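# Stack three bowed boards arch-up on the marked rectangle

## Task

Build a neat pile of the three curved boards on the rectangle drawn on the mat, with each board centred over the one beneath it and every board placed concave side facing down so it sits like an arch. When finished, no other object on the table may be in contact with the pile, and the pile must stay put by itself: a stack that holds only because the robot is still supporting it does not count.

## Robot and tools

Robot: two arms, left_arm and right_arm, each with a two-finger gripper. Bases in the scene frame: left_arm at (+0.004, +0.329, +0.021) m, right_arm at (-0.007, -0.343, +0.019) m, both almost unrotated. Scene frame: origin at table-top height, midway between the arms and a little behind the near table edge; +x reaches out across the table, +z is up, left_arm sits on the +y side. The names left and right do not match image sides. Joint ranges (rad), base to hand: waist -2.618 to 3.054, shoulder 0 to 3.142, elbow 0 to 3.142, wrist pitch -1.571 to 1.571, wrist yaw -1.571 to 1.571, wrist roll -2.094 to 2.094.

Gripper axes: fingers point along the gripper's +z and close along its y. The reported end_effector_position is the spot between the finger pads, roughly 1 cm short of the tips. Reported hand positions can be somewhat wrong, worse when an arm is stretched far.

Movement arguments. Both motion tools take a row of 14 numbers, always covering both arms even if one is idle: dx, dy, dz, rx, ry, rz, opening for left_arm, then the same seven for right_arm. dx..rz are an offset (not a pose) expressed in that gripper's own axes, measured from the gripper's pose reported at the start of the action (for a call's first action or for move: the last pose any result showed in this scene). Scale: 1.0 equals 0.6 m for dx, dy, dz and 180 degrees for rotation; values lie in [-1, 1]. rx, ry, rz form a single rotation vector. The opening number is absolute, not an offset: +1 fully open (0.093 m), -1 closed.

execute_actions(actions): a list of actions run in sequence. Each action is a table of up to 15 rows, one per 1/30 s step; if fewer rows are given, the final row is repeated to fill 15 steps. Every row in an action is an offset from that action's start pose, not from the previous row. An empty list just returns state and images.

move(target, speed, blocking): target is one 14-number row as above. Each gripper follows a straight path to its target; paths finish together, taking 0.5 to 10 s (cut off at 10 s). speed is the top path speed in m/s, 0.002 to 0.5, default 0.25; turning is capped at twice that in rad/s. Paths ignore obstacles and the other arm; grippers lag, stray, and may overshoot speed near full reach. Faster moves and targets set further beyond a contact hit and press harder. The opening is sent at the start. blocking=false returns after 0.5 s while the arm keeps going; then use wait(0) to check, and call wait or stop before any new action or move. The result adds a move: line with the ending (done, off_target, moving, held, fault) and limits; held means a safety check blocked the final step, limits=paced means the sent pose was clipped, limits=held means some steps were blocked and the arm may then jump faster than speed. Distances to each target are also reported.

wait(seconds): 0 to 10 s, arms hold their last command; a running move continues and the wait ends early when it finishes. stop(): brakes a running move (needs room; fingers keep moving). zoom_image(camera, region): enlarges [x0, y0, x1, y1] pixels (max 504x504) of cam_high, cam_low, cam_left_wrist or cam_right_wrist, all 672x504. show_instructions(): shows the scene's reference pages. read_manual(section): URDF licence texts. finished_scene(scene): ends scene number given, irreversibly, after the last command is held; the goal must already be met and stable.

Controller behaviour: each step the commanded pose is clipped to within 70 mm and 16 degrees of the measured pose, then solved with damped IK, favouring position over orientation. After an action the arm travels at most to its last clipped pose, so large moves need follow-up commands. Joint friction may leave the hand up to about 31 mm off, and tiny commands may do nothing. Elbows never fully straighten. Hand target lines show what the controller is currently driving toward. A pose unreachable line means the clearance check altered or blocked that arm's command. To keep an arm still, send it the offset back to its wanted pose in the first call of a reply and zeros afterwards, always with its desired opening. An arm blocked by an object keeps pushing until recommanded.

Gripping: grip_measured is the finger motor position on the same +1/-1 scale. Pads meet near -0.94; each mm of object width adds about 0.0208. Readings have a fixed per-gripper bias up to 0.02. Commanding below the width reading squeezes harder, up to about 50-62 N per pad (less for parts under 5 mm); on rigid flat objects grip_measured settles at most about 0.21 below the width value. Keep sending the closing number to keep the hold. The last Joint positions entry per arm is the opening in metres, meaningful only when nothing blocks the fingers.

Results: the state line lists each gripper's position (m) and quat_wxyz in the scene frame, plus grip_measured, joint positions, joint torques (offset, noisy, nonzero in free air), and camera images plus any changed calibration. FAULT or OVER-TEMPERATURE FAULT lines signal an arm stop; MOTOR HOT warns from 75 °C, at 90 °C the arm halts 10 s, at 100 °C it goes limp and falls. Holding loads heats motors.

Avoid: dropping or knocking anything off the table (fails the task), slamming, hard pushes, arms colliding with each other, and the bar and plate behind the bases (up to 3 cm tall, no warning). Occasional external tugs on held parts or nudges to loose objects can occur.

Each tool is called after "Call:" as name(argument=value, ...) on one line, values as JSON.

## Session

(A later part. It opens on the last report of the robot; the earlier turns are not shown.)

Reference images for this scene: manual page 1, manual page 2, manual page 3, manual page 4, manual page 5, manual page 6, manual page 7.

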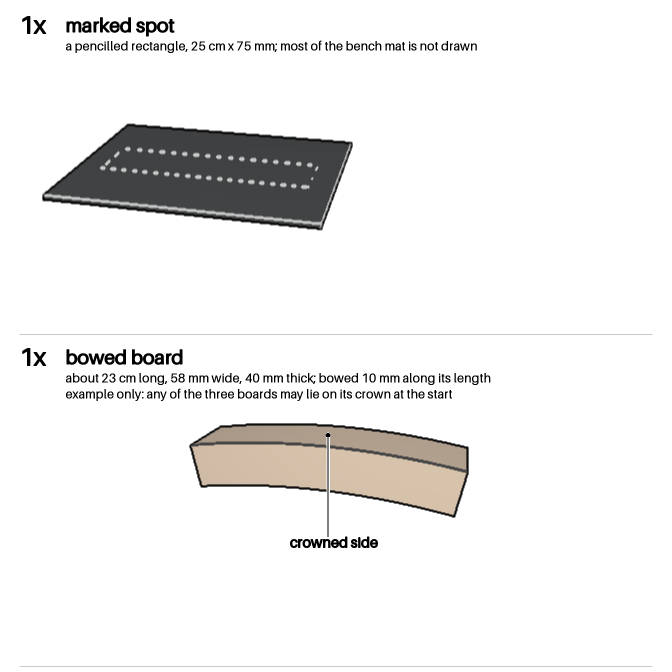

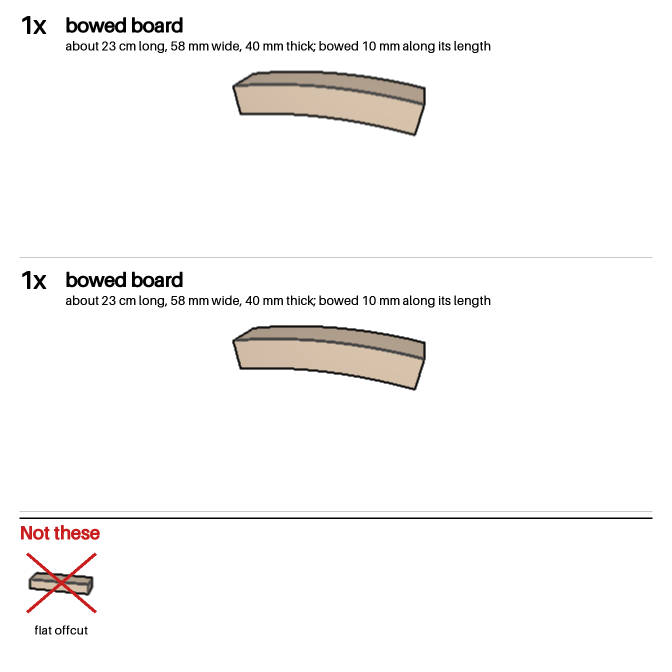

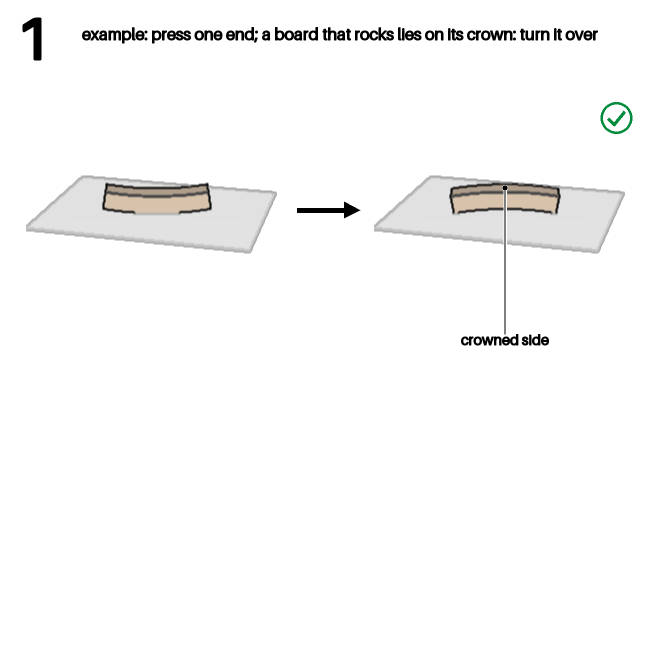

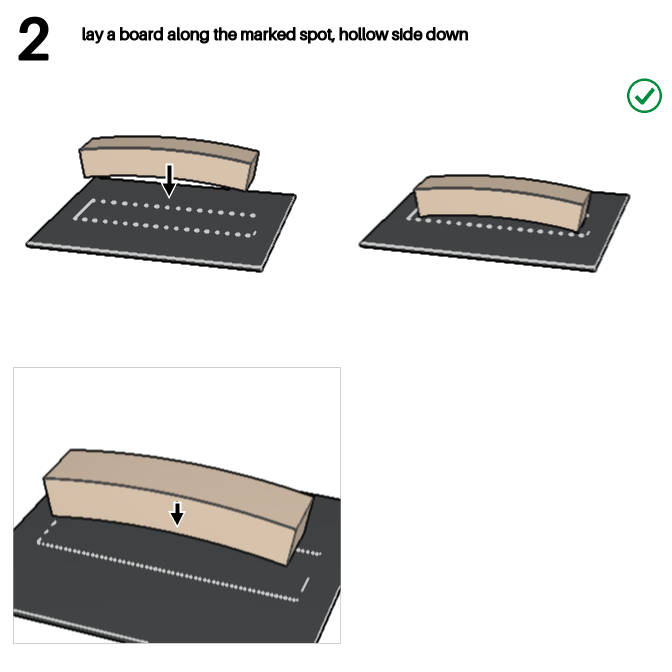

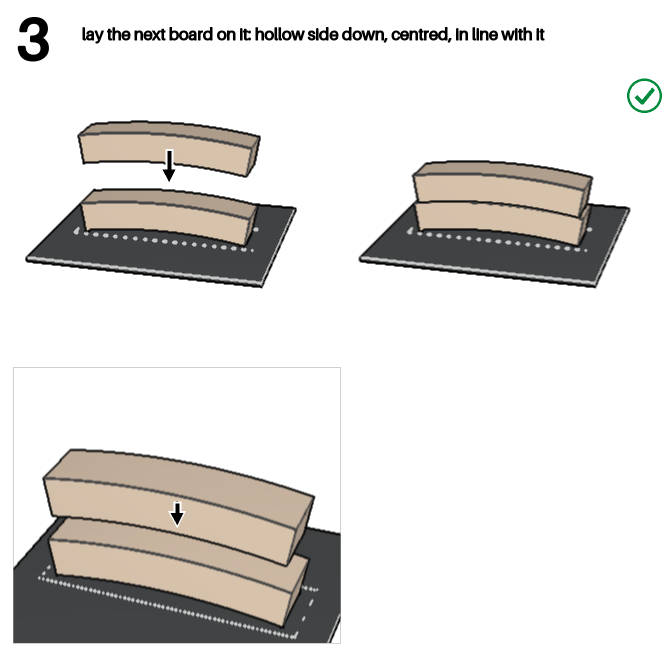

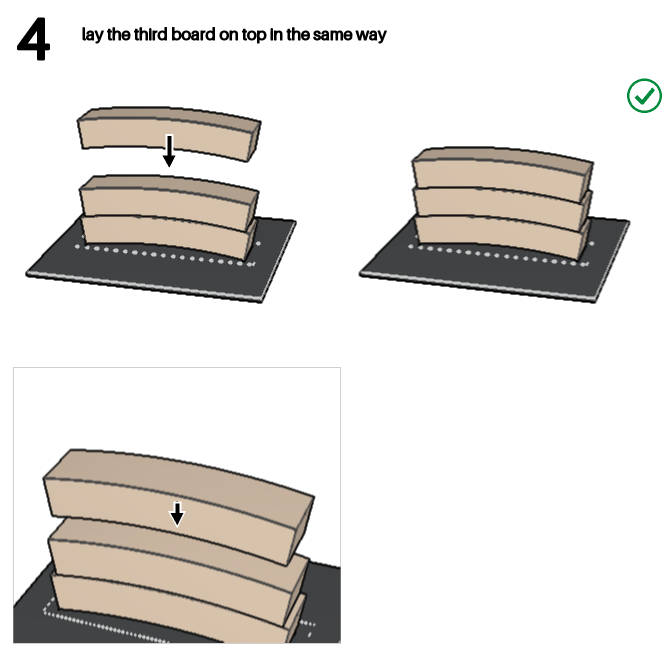

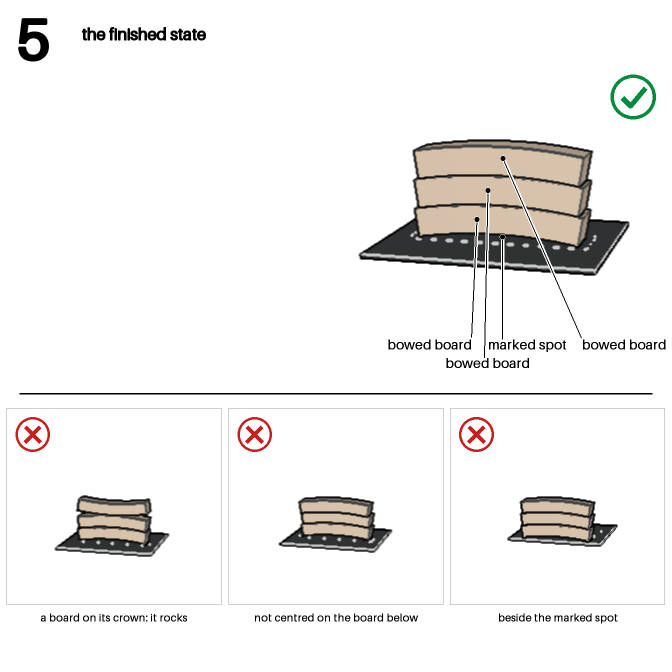

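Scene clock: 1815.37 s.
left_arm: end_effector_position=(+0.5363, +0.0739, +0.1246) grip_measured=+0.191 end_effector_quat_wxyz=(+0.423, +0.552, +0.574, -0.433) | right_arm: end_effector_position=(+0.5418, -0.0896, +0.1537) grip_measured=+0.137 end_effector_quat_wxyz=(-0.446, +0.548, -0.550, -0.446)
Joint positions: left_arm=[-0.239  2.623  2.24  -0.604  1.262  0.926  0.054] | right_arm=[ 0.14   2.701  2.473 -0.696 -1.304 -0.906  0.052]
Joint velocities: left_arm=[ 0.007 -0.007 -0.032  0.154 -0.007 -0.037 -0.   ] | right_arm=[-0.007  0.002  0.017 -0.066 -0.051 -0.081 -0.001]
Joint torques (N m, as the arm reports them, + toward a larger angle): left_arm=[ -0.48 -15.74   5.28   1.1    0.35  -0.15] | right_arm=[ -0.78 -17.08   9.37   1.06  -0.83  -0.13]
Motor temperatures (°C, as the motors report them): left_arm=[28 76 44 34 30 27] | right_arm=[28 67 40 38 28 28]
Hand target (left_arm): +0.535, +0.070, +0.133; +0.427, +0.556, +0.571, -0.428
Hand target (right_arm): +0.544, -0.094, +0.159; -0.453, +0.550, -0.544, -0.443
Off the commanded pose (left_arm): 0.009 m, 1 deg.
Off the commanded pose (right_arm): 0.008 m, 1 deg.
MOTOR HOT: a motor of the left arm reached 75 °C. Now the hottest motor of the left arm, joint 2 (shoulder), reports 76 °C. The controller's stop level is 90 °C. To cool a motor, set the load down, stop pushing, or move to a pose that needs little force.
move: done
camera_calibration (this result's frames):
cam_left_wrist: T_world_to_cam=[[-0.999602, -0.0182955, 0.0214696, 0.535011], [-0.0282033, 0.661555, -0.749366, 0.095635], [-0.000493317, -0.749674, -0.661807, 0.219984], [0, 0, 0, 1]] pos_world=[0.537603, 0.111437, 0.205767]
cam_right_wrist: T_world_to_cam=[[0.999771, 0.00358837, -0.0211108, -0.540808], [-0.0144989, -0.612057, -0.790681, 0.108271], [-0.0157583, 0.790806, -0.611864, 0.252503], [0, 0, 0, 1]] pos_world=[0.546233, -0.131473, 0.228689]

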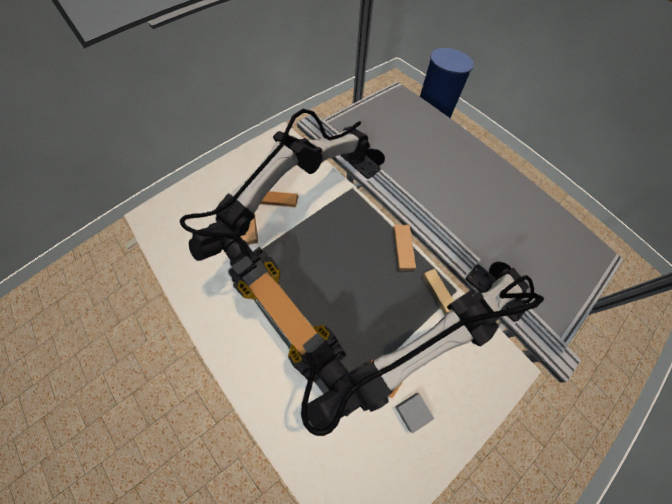

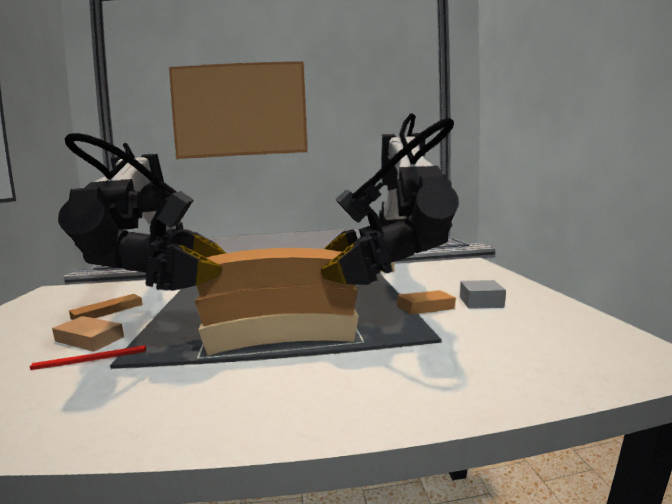

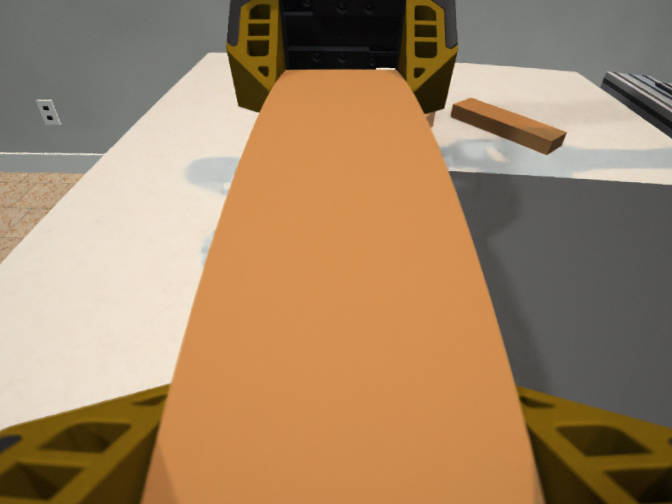

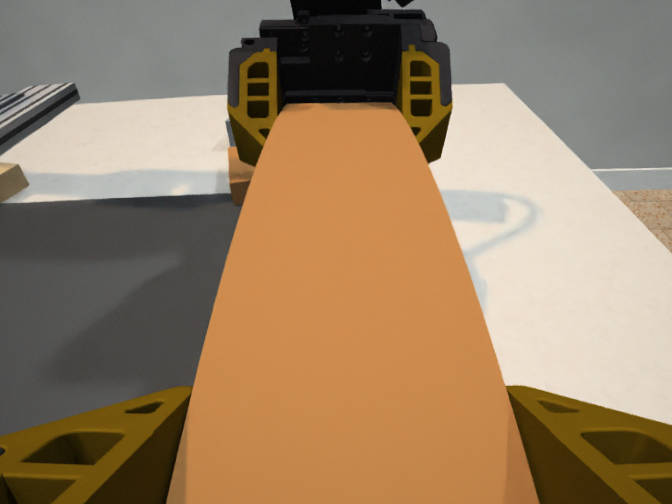

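Call:
move(target=[0.024,0,0,0,0,0,-0.6, 0.025,0,0.012,0,0,0,-0.6], speed=0.02)

Call:
move(target=[0,0,0,0,0,0,0.8, 0,0,0,0,0,0,0.8])

Call:
move(target=[0.045,0,-0.023,0,0,0,0.8, 0.045,0,0.008,0,0,0,0.8], speed=0.03)

Call:
zoom_image(camera="cam_low", region=[150,200,410,370])

Scene clock: 1821.53 s.
left_arm: end_effector_position=(+0.5375, +0.0740, +0.1228) grip_measured=+0.191 end_effector_quat_wxyz=(+0.426, +0.557, +0.572, -0.426) | right_arm: end_effector_position=(+0.5436, -0.0891, +0.1490) grip_measured=+0.137 end_effector_quat_wxyz=(-0.453, +0.550, -0.543, -0.445)
Joint positions: left_arm=[-0.24   2.624  2.239 -0.6    1.252  0.941  0.054] | right_arm=[ 0.14   2.701  2.442 -0.636 -1.313 -0.896  0.052]
Joint velocities: left_arm=[ 0.012 -0.007 -0.002 -0.037  0.022  0.081 -0.   ] | right_arm=[-0.012 -0.007 -0.007 -0.007 -0.081 -0.037 -0.001]
Joint torques (N m, as the arm reports them, + toward a larger angle): left_arm=[  0.7  -12.7    4.79   1.06   0.6   -0.06] | right_arm=[  0.38 -17.39   5.5    1.2   -0.49   0.03]
Motor temperatures (°C, as the motors report them): left_arm=[28 81 44 34 30 27] | right_arm=[28 69 40 38 28 28]
Hand target (left_arm): +0.536, +0.078, +0.111; +0.422, +0.552, +0.574, -0.434
Hand target (right_arm): +0.542, -0.086, +0.138; -0.445, +0.548, -0.550, -0.446
Off the commanded pose (left_arm): 0.013 m, 1 deg.
Off the commanded pose (right_arm): 0.012 m, 1 deg.
MOTOR HOT: still on. Now the hottest motor of the left arm, joint 2 (shoulder), reports 81 °C; the controller's stop level is 90 °C.
move: off_target (left_arm, right_arm)
camera_calibration (this result's frames):
cam_left_wrist: T_world_to_cam=[[-0.999805, -0.0195549, 0.00285993, 0.538721], [-0.0151876, 0.667657, -0.744314, 0.0861797], [0.0126456, -0.744212, -0.667824, 0.212202], [0, 0, 0, 1]] pos_world=[0.537241, 0.11092, 0.204318]
cam_right_wrist: T_world_to_cam=[[0.999973, 0.00635443, -0.0035699, -0.545183], [0.000985886, -0.60322, -0.797574, 0.0983007], [-0.00722157, 0.797549, -0.603211, 0.243991], [0, 0, 0, 1]] pos_world=[0.546833, -0.131834, 0.223634]

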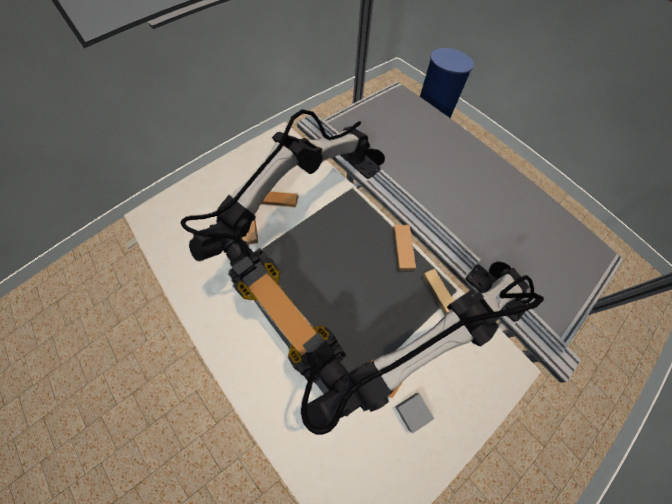

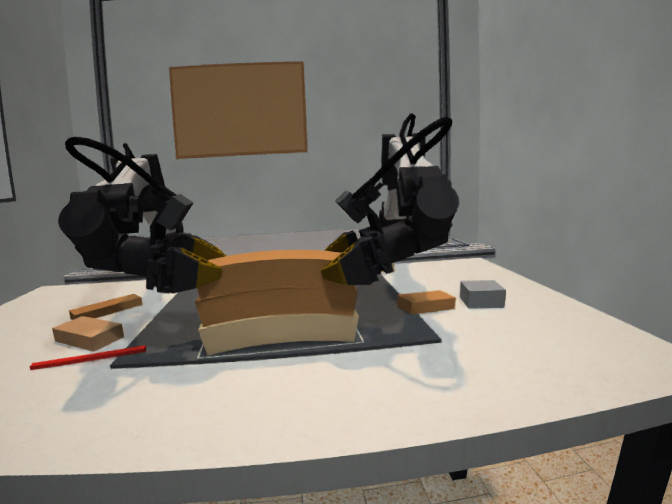

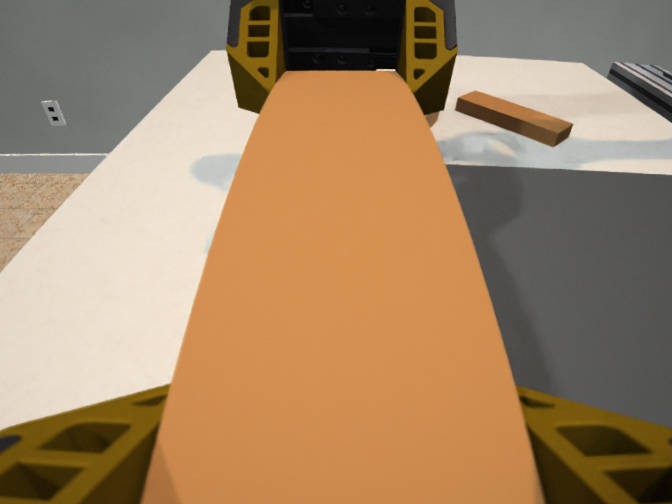

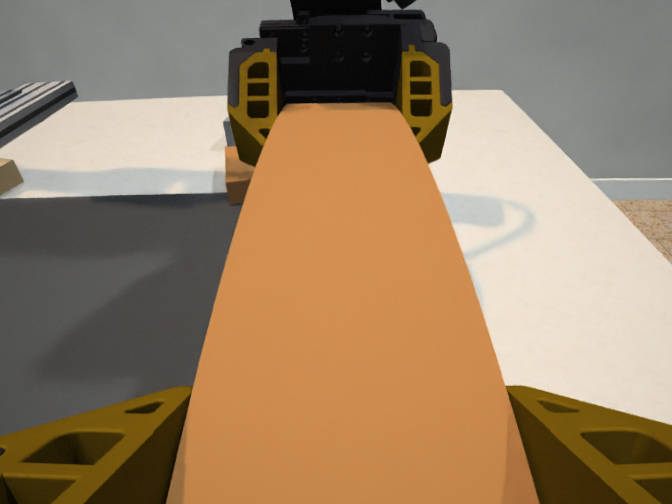

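Scene clock: 1822.03 s.
left_arm: end_effector_position=(+0.5376, +0.0741, +0.1227) grip_measured=+0.798 end_effector_quat_wxyz=(+0.426, +0.557, +0.572, -0.425) | right_arm: end_effector_position=(+0.5436, -0.0891, +0.1490) grip_measured=+0.798 end_effector_quat_wxyz=(-0.453, +0.550, -0.543, -0.445)
Joint positions: left_arm=[-0.24   2.624  2.239 -0.6    1.251  0.941  0.084] | right_arm=[ 0.14   2.701  2.442 -0.636 -1.312 -0.895  0.083]
Joint velocities: left_arm=[ 0.017 -0.007  0.007  0.022 -0.066 -0.007 -0.001] | right_arm=[-0.007 -0.017  0.002 -0.022 -0.051 -0.022  0.001]
Joint torques (N m, as the arm reports them, + toward a larger angle): left_arm=[ -0.09 -13.65   6.58   1.01   0.45  -0.12] | right_arm=[  0.04 -17.88   7.89   1.13  -0.65  -0.01]
Motor temperatures (°C, as the motors report them): left_arm=[28 81 44 34 30 27] | right_arm=[28 70 40 38 28 28]
Hand target (left_arm): +0.538, +0.074, +0.123; +0.426, +0.557, +0.572, -0.426
Hand target (right_arm): +0.544, -0.089, +0.149; -0.453, +0.550, -0.543, -0.445
Off the commanded pose (left_arm): 0.000 m, 0 deg.
Off the commanded pose (right_arm): 0.000 m, 0 deg.
MOTOR HOT: still on. Now the hottest motor of the left arm, joint 2 (shoulder), reports 81 °C; the controller's stop level is 90 °C.
move: done
camera_calibration (this result's frames):
cam_left_wrist: T_world_to_cam=[[-0.999797, -0.0199807, 0.00273478, 0.538838], [-0.015387, 0.668115, -0.743899, 0.0861081], [0.0130365, -0.743789, -0.668287, 0.211972], [0, 0, 0, 1]] pos_world=[0.53729, 0.110898, 0.20424]
cam_right_wrist: T_world_to_cam=[[0.999973, 0.0059669, -0.00427375, -0.545153], [0.000192874, -0.603454, -0.797398, 0.0986401], [-0.007337, 0.797376, -0.603439, 0.244051], [0, 0, 0, 1]] pos_world=[0.54691, -0.131823, 0.223595]

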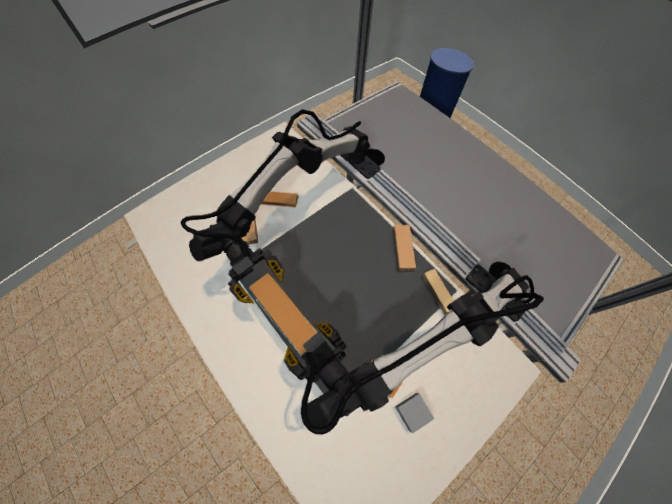

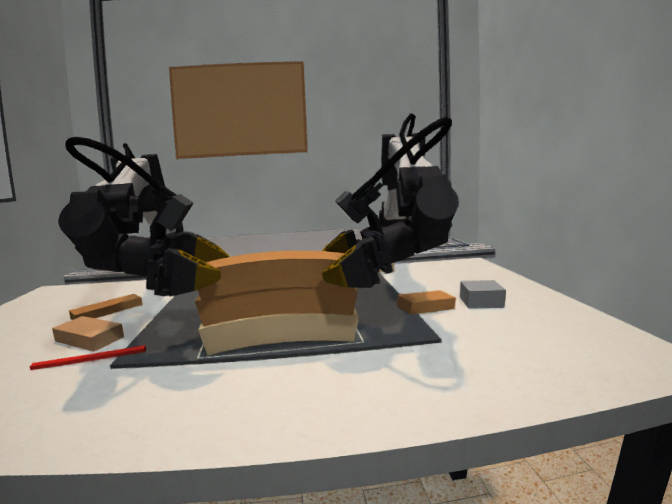

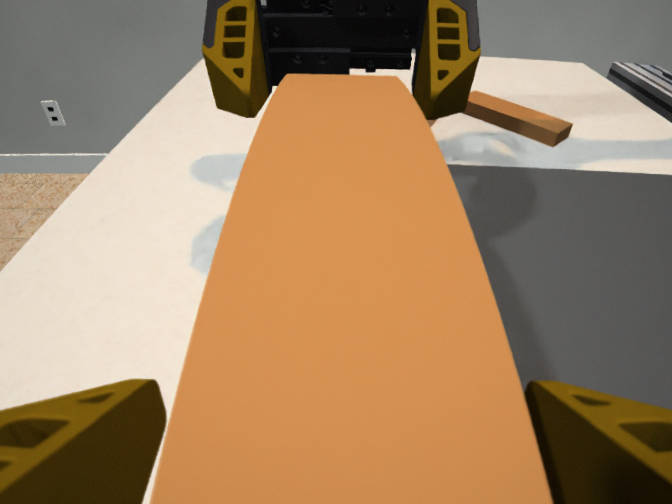

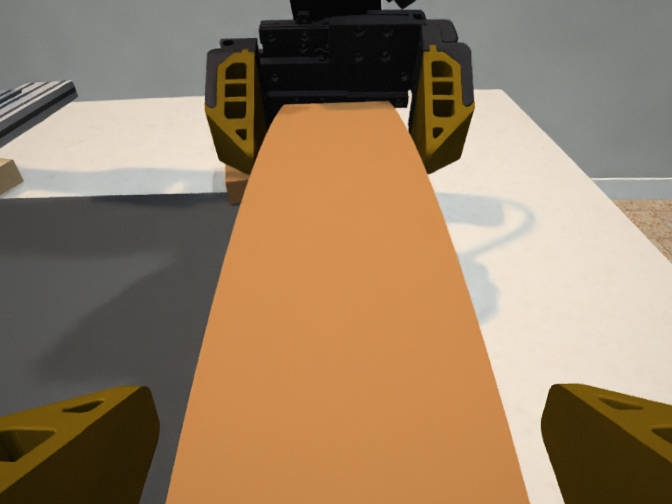

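Scene clock: 1823.37 s.
left_arm: end_effector_position=(+0.5385, +0.0869, +0.1069) grip_measured=+0.798 end_effector_quat_wxyz=(+0.431, +0.565, +0.566, -0.418) | right_arm: end_effector_position=(+0.5454, -0.0888, +0.1407) grip_measured=+0.798 end_effector_quat_wxyz=(-0.462, +0.556, -0.535, -0.437)
Joint positions: left_arm=[-0.217  2.651  2.239 -0.633  1.259  1.032  0.084] | right_arm=[ 0.14   2.701  2.402 -0.573 -1.312 -0.904  0.083]
Joint velocities: left_arm=[-0.002 -0.017 -0.012 -0.051  0.022  0.007  0.001] | right_arm=[-0.002  0.012 -0.017  0.007 -0.007 -0.081 -0.   ]
Joint torques (N m, as the arm reports them, + toward a larger angle): left_arm=[  1.2  -13.46   5.5    0.78   0.58  -0.09] | right_arm=[ -0.3  -16.14   5.63   1.21  -0.67  -0.03]
Motor temperatures (°C, as the motors report them): left_arm=[28 81 44 34 30 27] | right_arm=[28 70 40 38 28 28]
Hand target (left_arm): +0.537, +0.094, +0.101; +0.426, +0.557, +0.572, -0.425
Hand target (right_arm): +0.544, -0.090, +0.122; -0.452, +0.550, -0.543, -0.445
Off the commanded pose (left_arm): 0.010 m, 2 deg.
Off the commanded pose (right_arm): 0.019 m, 2 deg.
MOTOR HOT: still on. Now the hottest motor of the left arm, joint 2 (shoulder), reports 81 °C; the controller's stop level is 90 °C.
move: off_target (right_arm)
camera_calibration (this result's frames):
cam_left_wrist: T_world_to_cam=[[-0.999598, -0.014102, -0.024583, 0.542378], [0.0087637, 0.671092, -0.741322, 0.0522977], [0.0269516, -0.74124, -0.670699, 0.203495], [0, 0, 0, 1]] pos_world=[0.536217, 0.12339, 0.188586]
cam_right_wrist: T_world_to_cam=[[0.999589, 0.00740646, 0.0277064, -0.551101], [0.0266023, -0.600401, -0.799256, 0.078416], [0.0107153, 0.799665, -0.600351, 0.228768], [0, 0, 0, 1]] pos_world=[0.546337, -0.131775, 0.215284]

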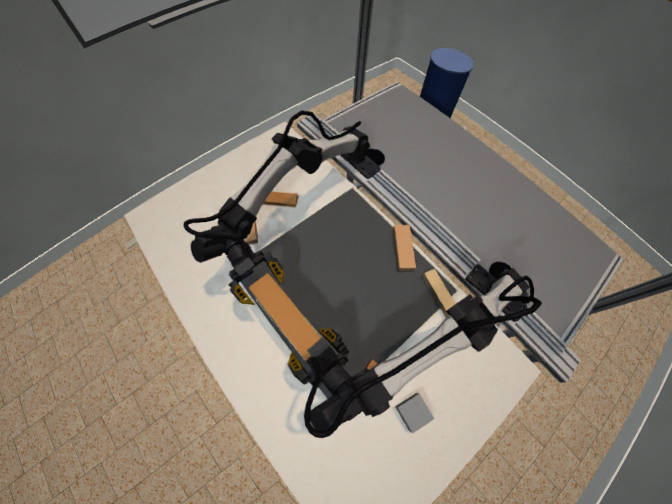

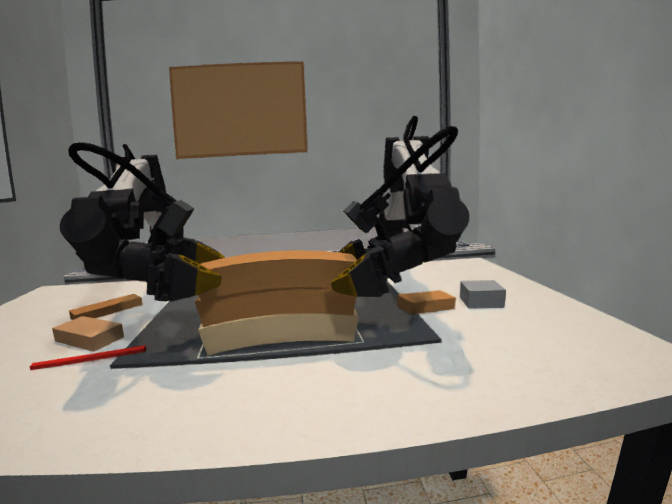

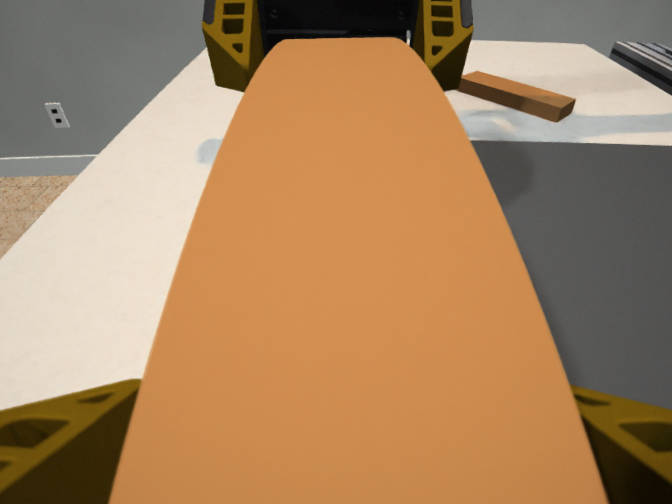

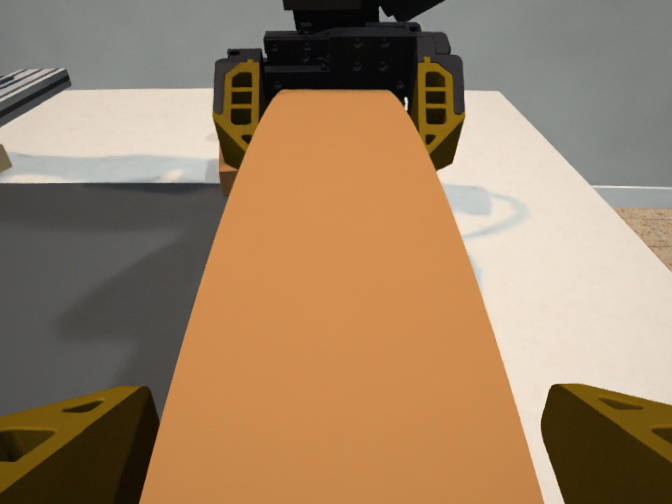

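Region (150, 200, 410, 370) of cam_low's 672x504 image, scaled by 1.938, with more detail than that image has; it fills the top 330 rows of this view, and the rest is white.

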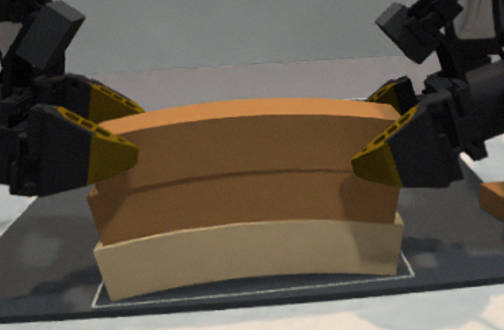

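Call:
move(target=[0,0,-0.1,0,0,0,0.8,0,0,-0.1,0,0,0,0.8], speed=0.1)

Call:
move(target=[-0.2,-0.3,-0.1,0,0,0,1,-0.15,0.3,-0.1,0,0,0,1])

Call:
zoom_image(camera="cam_low", region=[150,200,410,370])

Call:
zoom_image(camera="cam_high", region=[200,220,400,390])

Scene clock: 1832.20 s.
left_arm: end_effector_position=(+0.5373, +0.1411, +0.1191) grip_measured=+0.798 end_effector_quat_wxyz=(+0.429, +0.566, +0.568, -0.416) | right_arm: end_effector_position=(+0.5463, -0.1468, +0.1654) grip_measured=+0.798 end_effector_quat_wxyz=(-0.478, +0.559, -0.530, -0.422)
Joint positions: left_arm=[-0.117  2.752  2.519 -1.127  1.289  1.358  0.084] | right_arm=[ 0.037  2.781  2.696 -1.039 -1.358 -1.206  0.083]
Joint velocities: left_arm=[-0.007  0.007  0.037 -0.125  0.007  0.007  0.   ] | right_arm=[-0.022  0.066  0.193 -0.11  -0.051 -0.037  0.   ]
Joint torques (N m, as the arm reports them, + toward a larger angle): left_arm=[  0.56 -13.34   7.86   0.41   0.59  -0.04] | right_arm=[ -0.23 -14.99   8.47   0.82  -0.82  -0.05]
Motor temperatures (°C, as the motors report them): left_arm=[28 84 44 34 30 27] | right_arm=[28 72 40 38 28 28]
Hand target (left_arm): +0.538, +0.144, +0.124; +0.433, +0.564, +0.566, -0.417
Hand target (right_arm): +0.545, -0.147, +0.152; -0.468, +0.551, -0.538, -0.434
Off the commanded pose (left_arm): 0.006 m, 0 deg.
Off the commanded pose (right_arm): 0.013 m, 3 deg.
MOTOR HOT: still on. Now the hottest motor of the left arm, joint 2 (shoulder), reports 84 °C; the controller's stop level is 90 °C.
move: off_target (right_arm)
camera_calibration (this result's frames):
cam_left_wrist: T_world_to_cam=[[-0.999612, -0.015352, -0.0232501, 0.542194], [0.00673987, 0.676466, -0.736443, 0.0246844], [0.0270337, -0.736314, -0.6761, 0.251767], [0, 0, 0, 1]] pos_world=[0.53501, 0.177005, 0.201004]
cam_right_wrist: T_world_to_cam=[[0.997556, -0.0126887, 0.0687052, -0.560865], [0.0475192, -0.597675, -0.800329, 0.052474], [0.0512185, 0.801638, -0.595611, 0.267326], [0, 0, 0, 1]] pos_world=[0.543309, -0.190053, 0.239753]

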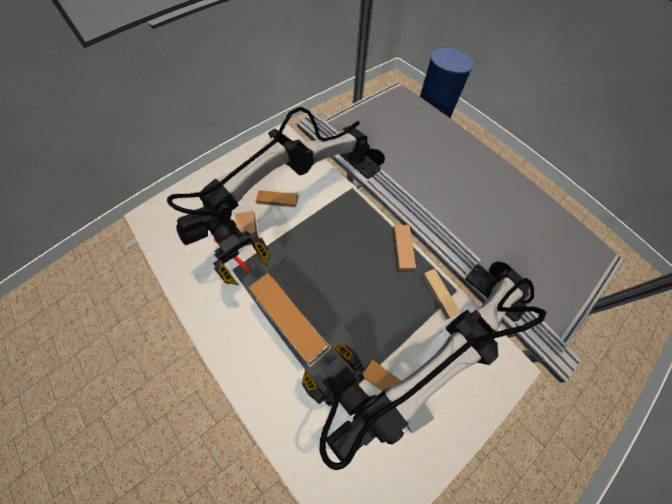

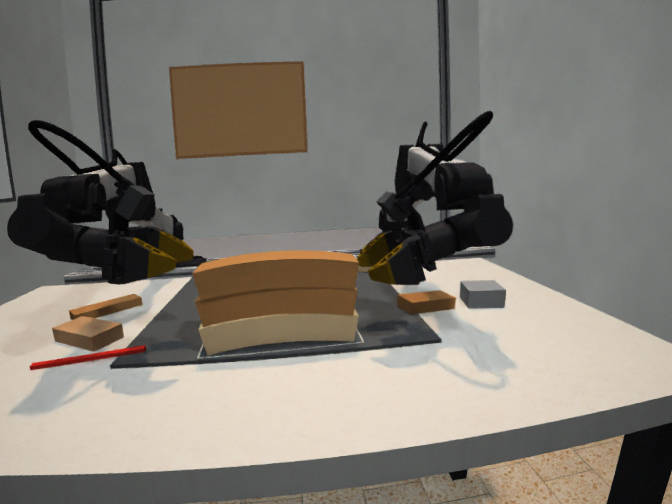

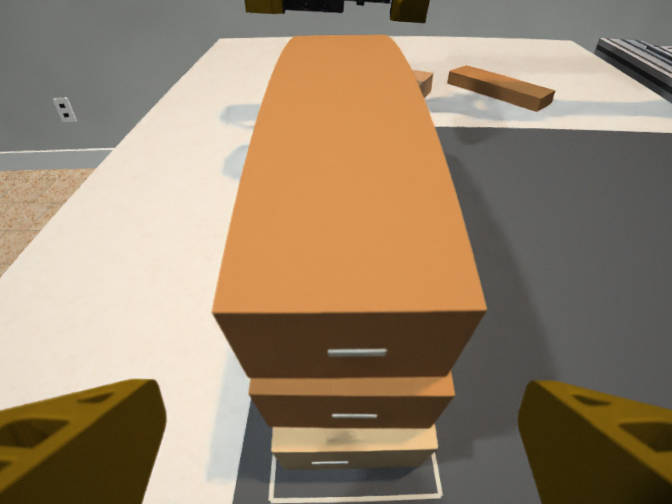

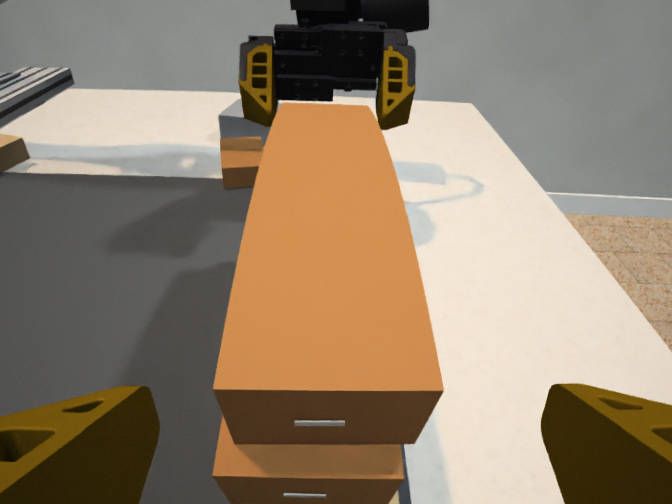

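Scene clock: 1833.80 s.
left_arm: end_effector_position=(+0.3538, +0.1574, +0.2496) grip_measured=+1.000 end_effector_quat_wxyz=(+0.427, +0.574, +0.562, -0.415) | right_arm: end_effector_position=(+0.3603, -0.1823, +0.2498) grip_measured=+0.983 end_effector_quat_wxyz=(-0.476, +0.564, -0.527, -0.423)
Joint positions: left_arm=[-0.088  1.857  1.547 -1.194  1.29   1.52   0.093] | right_arm=[-0.031  1.903  1.562 -1.151 -1.373 -1.586  0.092]
Joint velocities: left_arm=[ 0.002  0.007 -0.022 -0.051  0.007  0.051  0.   ] | right_arm=[ 0.002  0.002 -0.007  0.095 -0.066  0.007 -0.001]
Joint torques (N m, as the arm reports them, + toward a larger angle): left_arm=[ 1.28 -8.62  4.61  0.43  0.62 -0.15] | right_arm=[ -0.88 -11.86   4.83   0.52  -0.79   0.06]
Motor temperatures (°C, as the motors report them): left_arm=[28 84 44 33 30 27] | right_arm=[28 72 40 38 28 28]
Hand target (left_arm): +0.354, +0.162, +0.248; +0.429, +0.566, +0.568, -0.416
Hand target (right_arm): +0.358, -0.185, +0.249; -0.478, +0.559, -0.530, -0.422
Off the commanded pose (left_arm): 0.005 m, 1 deg.
Off the commanded pose (right_arm): 0.004 m, 1 deg.
MOTOR HOT: still on. Now the hottest motor of the left arm, joint 2 (shoulder), reports 84 °C; the controller's stop level is 90 °C.
move: done
camera_calibration (this result's frames):
cam_left_wrist: T_world_to_cam=[[-0.999433, 0.00120106, -0.0336432, 0.362054], [0.0254994, 0.679481, -0.73325, 0.103077], [0.0219793, -0.733692, -0.679127, 0.359169], [0, 0, 0, 1]] pos_world=[0.351326, 0.193046, 0.331683]
cam_right_wrist: T_world_to_cam=[[0.99736, -0.00136921, 0.0725989, -0.380416], [0.0571824, -0.601385, -0.796911, 0.102618], [0.044751, 0.798958, -0.599719, 0.358438], [0, 0, 0, 1]] pos_world=[0.357503, -0.225185, 0.324357]

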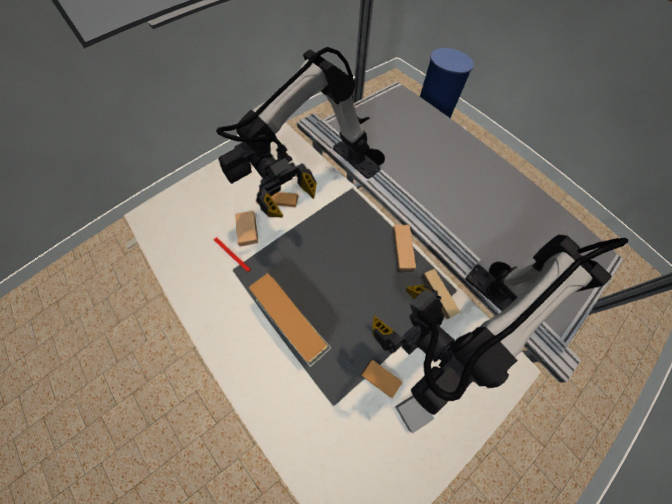

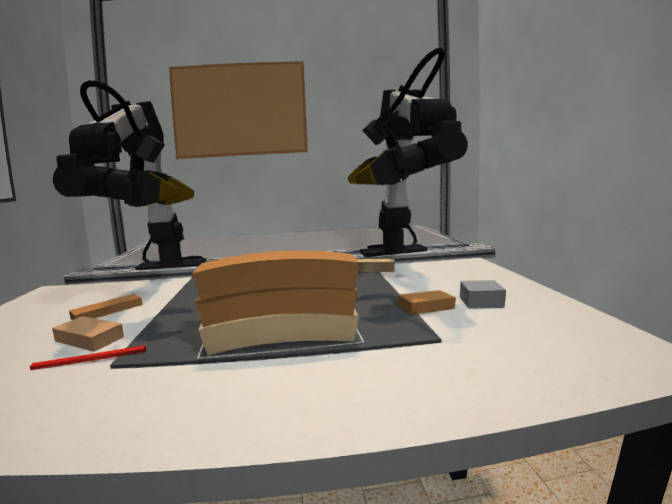

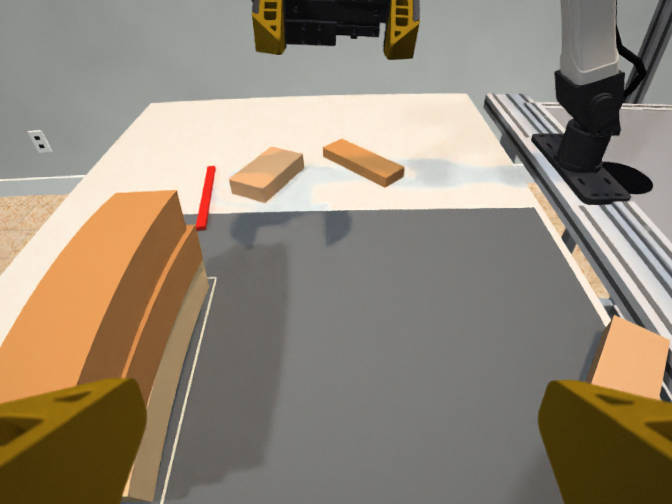

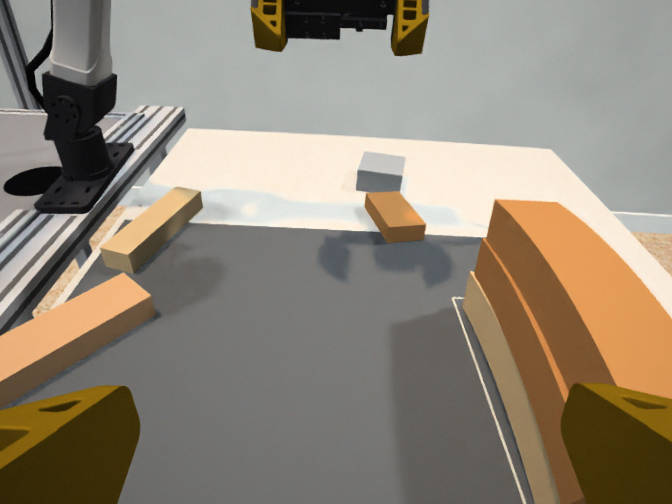

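Region (150, 200, 410, 370) of cam_low's 672x504 image, scaled by 1.938, with more detail than that image has; it fills the top 330 rows of this view, and the rest is white.

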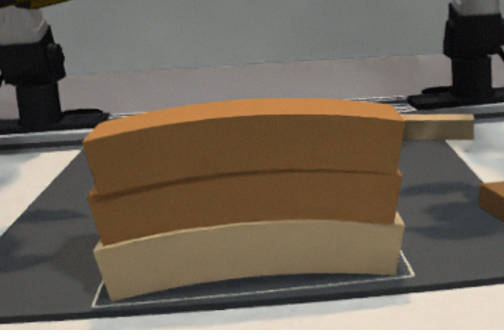

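Region (200, 220, 400, 390) of cam_high's 672x504 image, scaled by 2.520, with more detail than that image has; it fills the top 428 rows of this view, and the rest is white.

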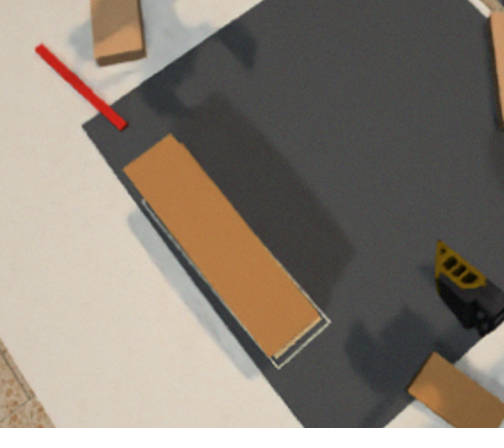

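Call:
move(target=[-0.12,-0.2,-0.2,0,0,0,1,0.21,-0.30,0.085,0,0,0,0.8], speed=0.2)

Scene clock: 1838.40 s.
left_arm: end_effector_position=(+0.2350, +0.2495, +0.3530) grip_measured=+1.000 end_effector_quat_wxyz=(+0.536, +0.496, +0.633, -0.258) | right_arm: end_effector_position=(+0.5545, -0.1634, +0.1531) grip_measured=+0.802 end_effector_quat_wxyz=(-0.500, +0.565, -0.517, -0.404)
Joint positions: left_arm=[ 0.34   1.227  1.354 -1.555  1.281  1.625  0.093] | right_arm=[ 0.006  2.794  2.663 -0.986 -1.372 -1.26   0.084]
Joint velocities: left_arm=[-0.012 -0.007  0.007  0.007  0.051 -0.051  0.   ] | right_arm=[-0.012  0.105  0.188 -0.183  0.007  0.037 -0.001]
Joint torques (N m, as the arm reports them, + toward a larger angle): left_arm=[ 1.23 -3.17  4.17  0.34  0.55 -0.18] | right_arm=[  0.56 -14.9    8.24   0.7   -0.65  -0.06]
Motor temperatures (°C, as the motors report them): left_arm=[28 83 44 33 30 27] | right_arm=[28 71 40 37 28 28]
Hand target (left_arm): +0.233, +0.251, +0.349; +0.533, +0.483, +0.642, -0.266
Hand target (right_arm): +0.551, -0.158, +0.134; -0.481, +0.559, -0.529, -0.420
Off the commanded pose (left_arm): 0.005 m, 25 deg; orientation clipped at the last step of the last action.
Off the commanded pose (right_arm): 0.021 m, 4 deg.
MOTOR HOT: still on. Now the hottest motor of the left arm, joint 2 (shoulder), reports 83 °C; the controller's stop level is 90 °C.
joint sent to its limit (left arm) — the command would take joint 4 (wrist pitch) past its lower limit, so that joint was sent only as far as its limit.
move: off_target (left_arm, right_arm); limits=paced
camera_calibration (this result's frames):
cam_left_wrist: T_world_to_cam=[[-0.901385, -0.376393, -0.214089, 0.381485], [-0.120516, 0.692939, -0.710853, 0.142449], [0.41591, -0.614951, -0.669966, 0.37411], [0, 0, 0, 1]] pos_world=[0.205436, 0.274939, 0.433573]
cam_right_wrist: T_world_to_cam=[[0.991303, -0.0288744, 0.128391, -0.576758], [0.0867005, -0.590659, -0.80225, 0.0119907], [0.0989996, 0.806404, -0.583019, 0.245192], [0, 0, 0, 1]] pos_world=[0.546428, -0.207295, 0.226622]

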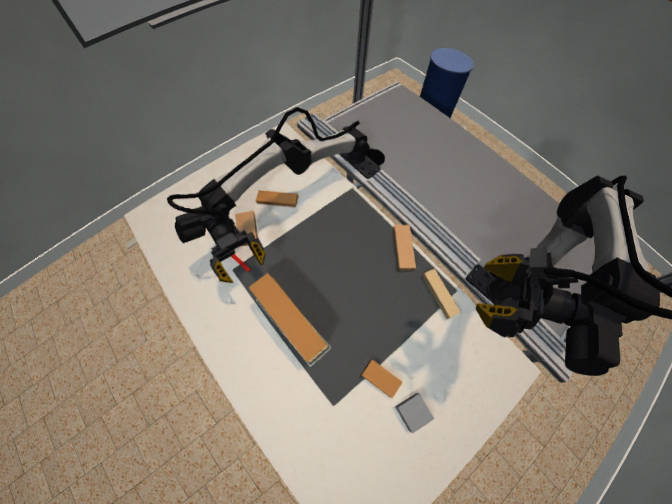

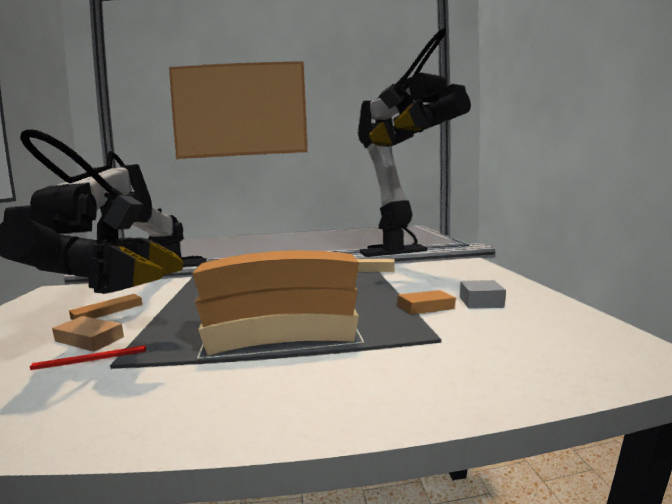

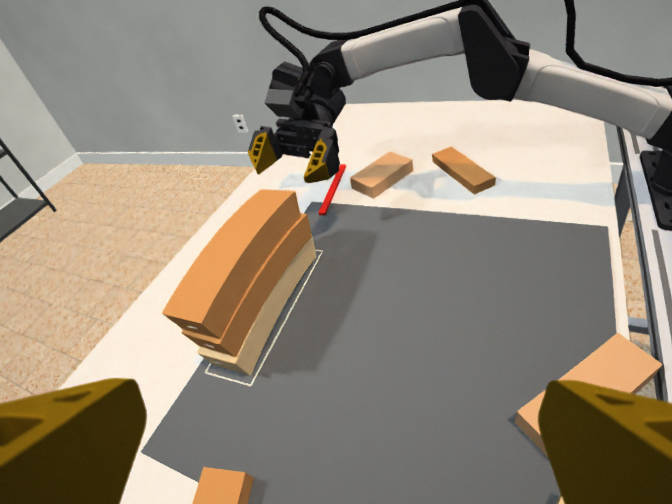

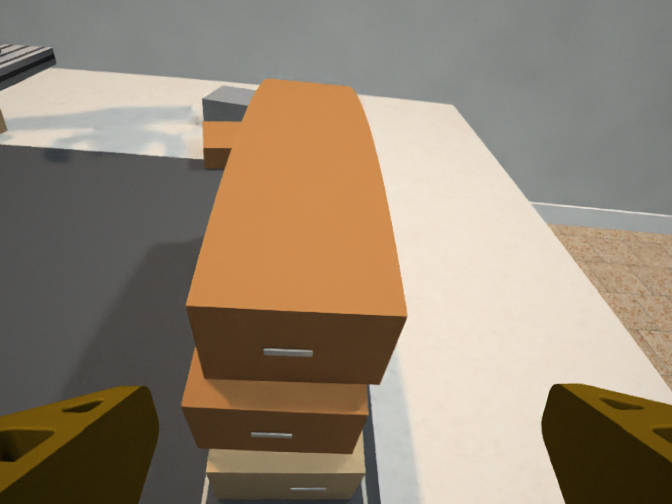

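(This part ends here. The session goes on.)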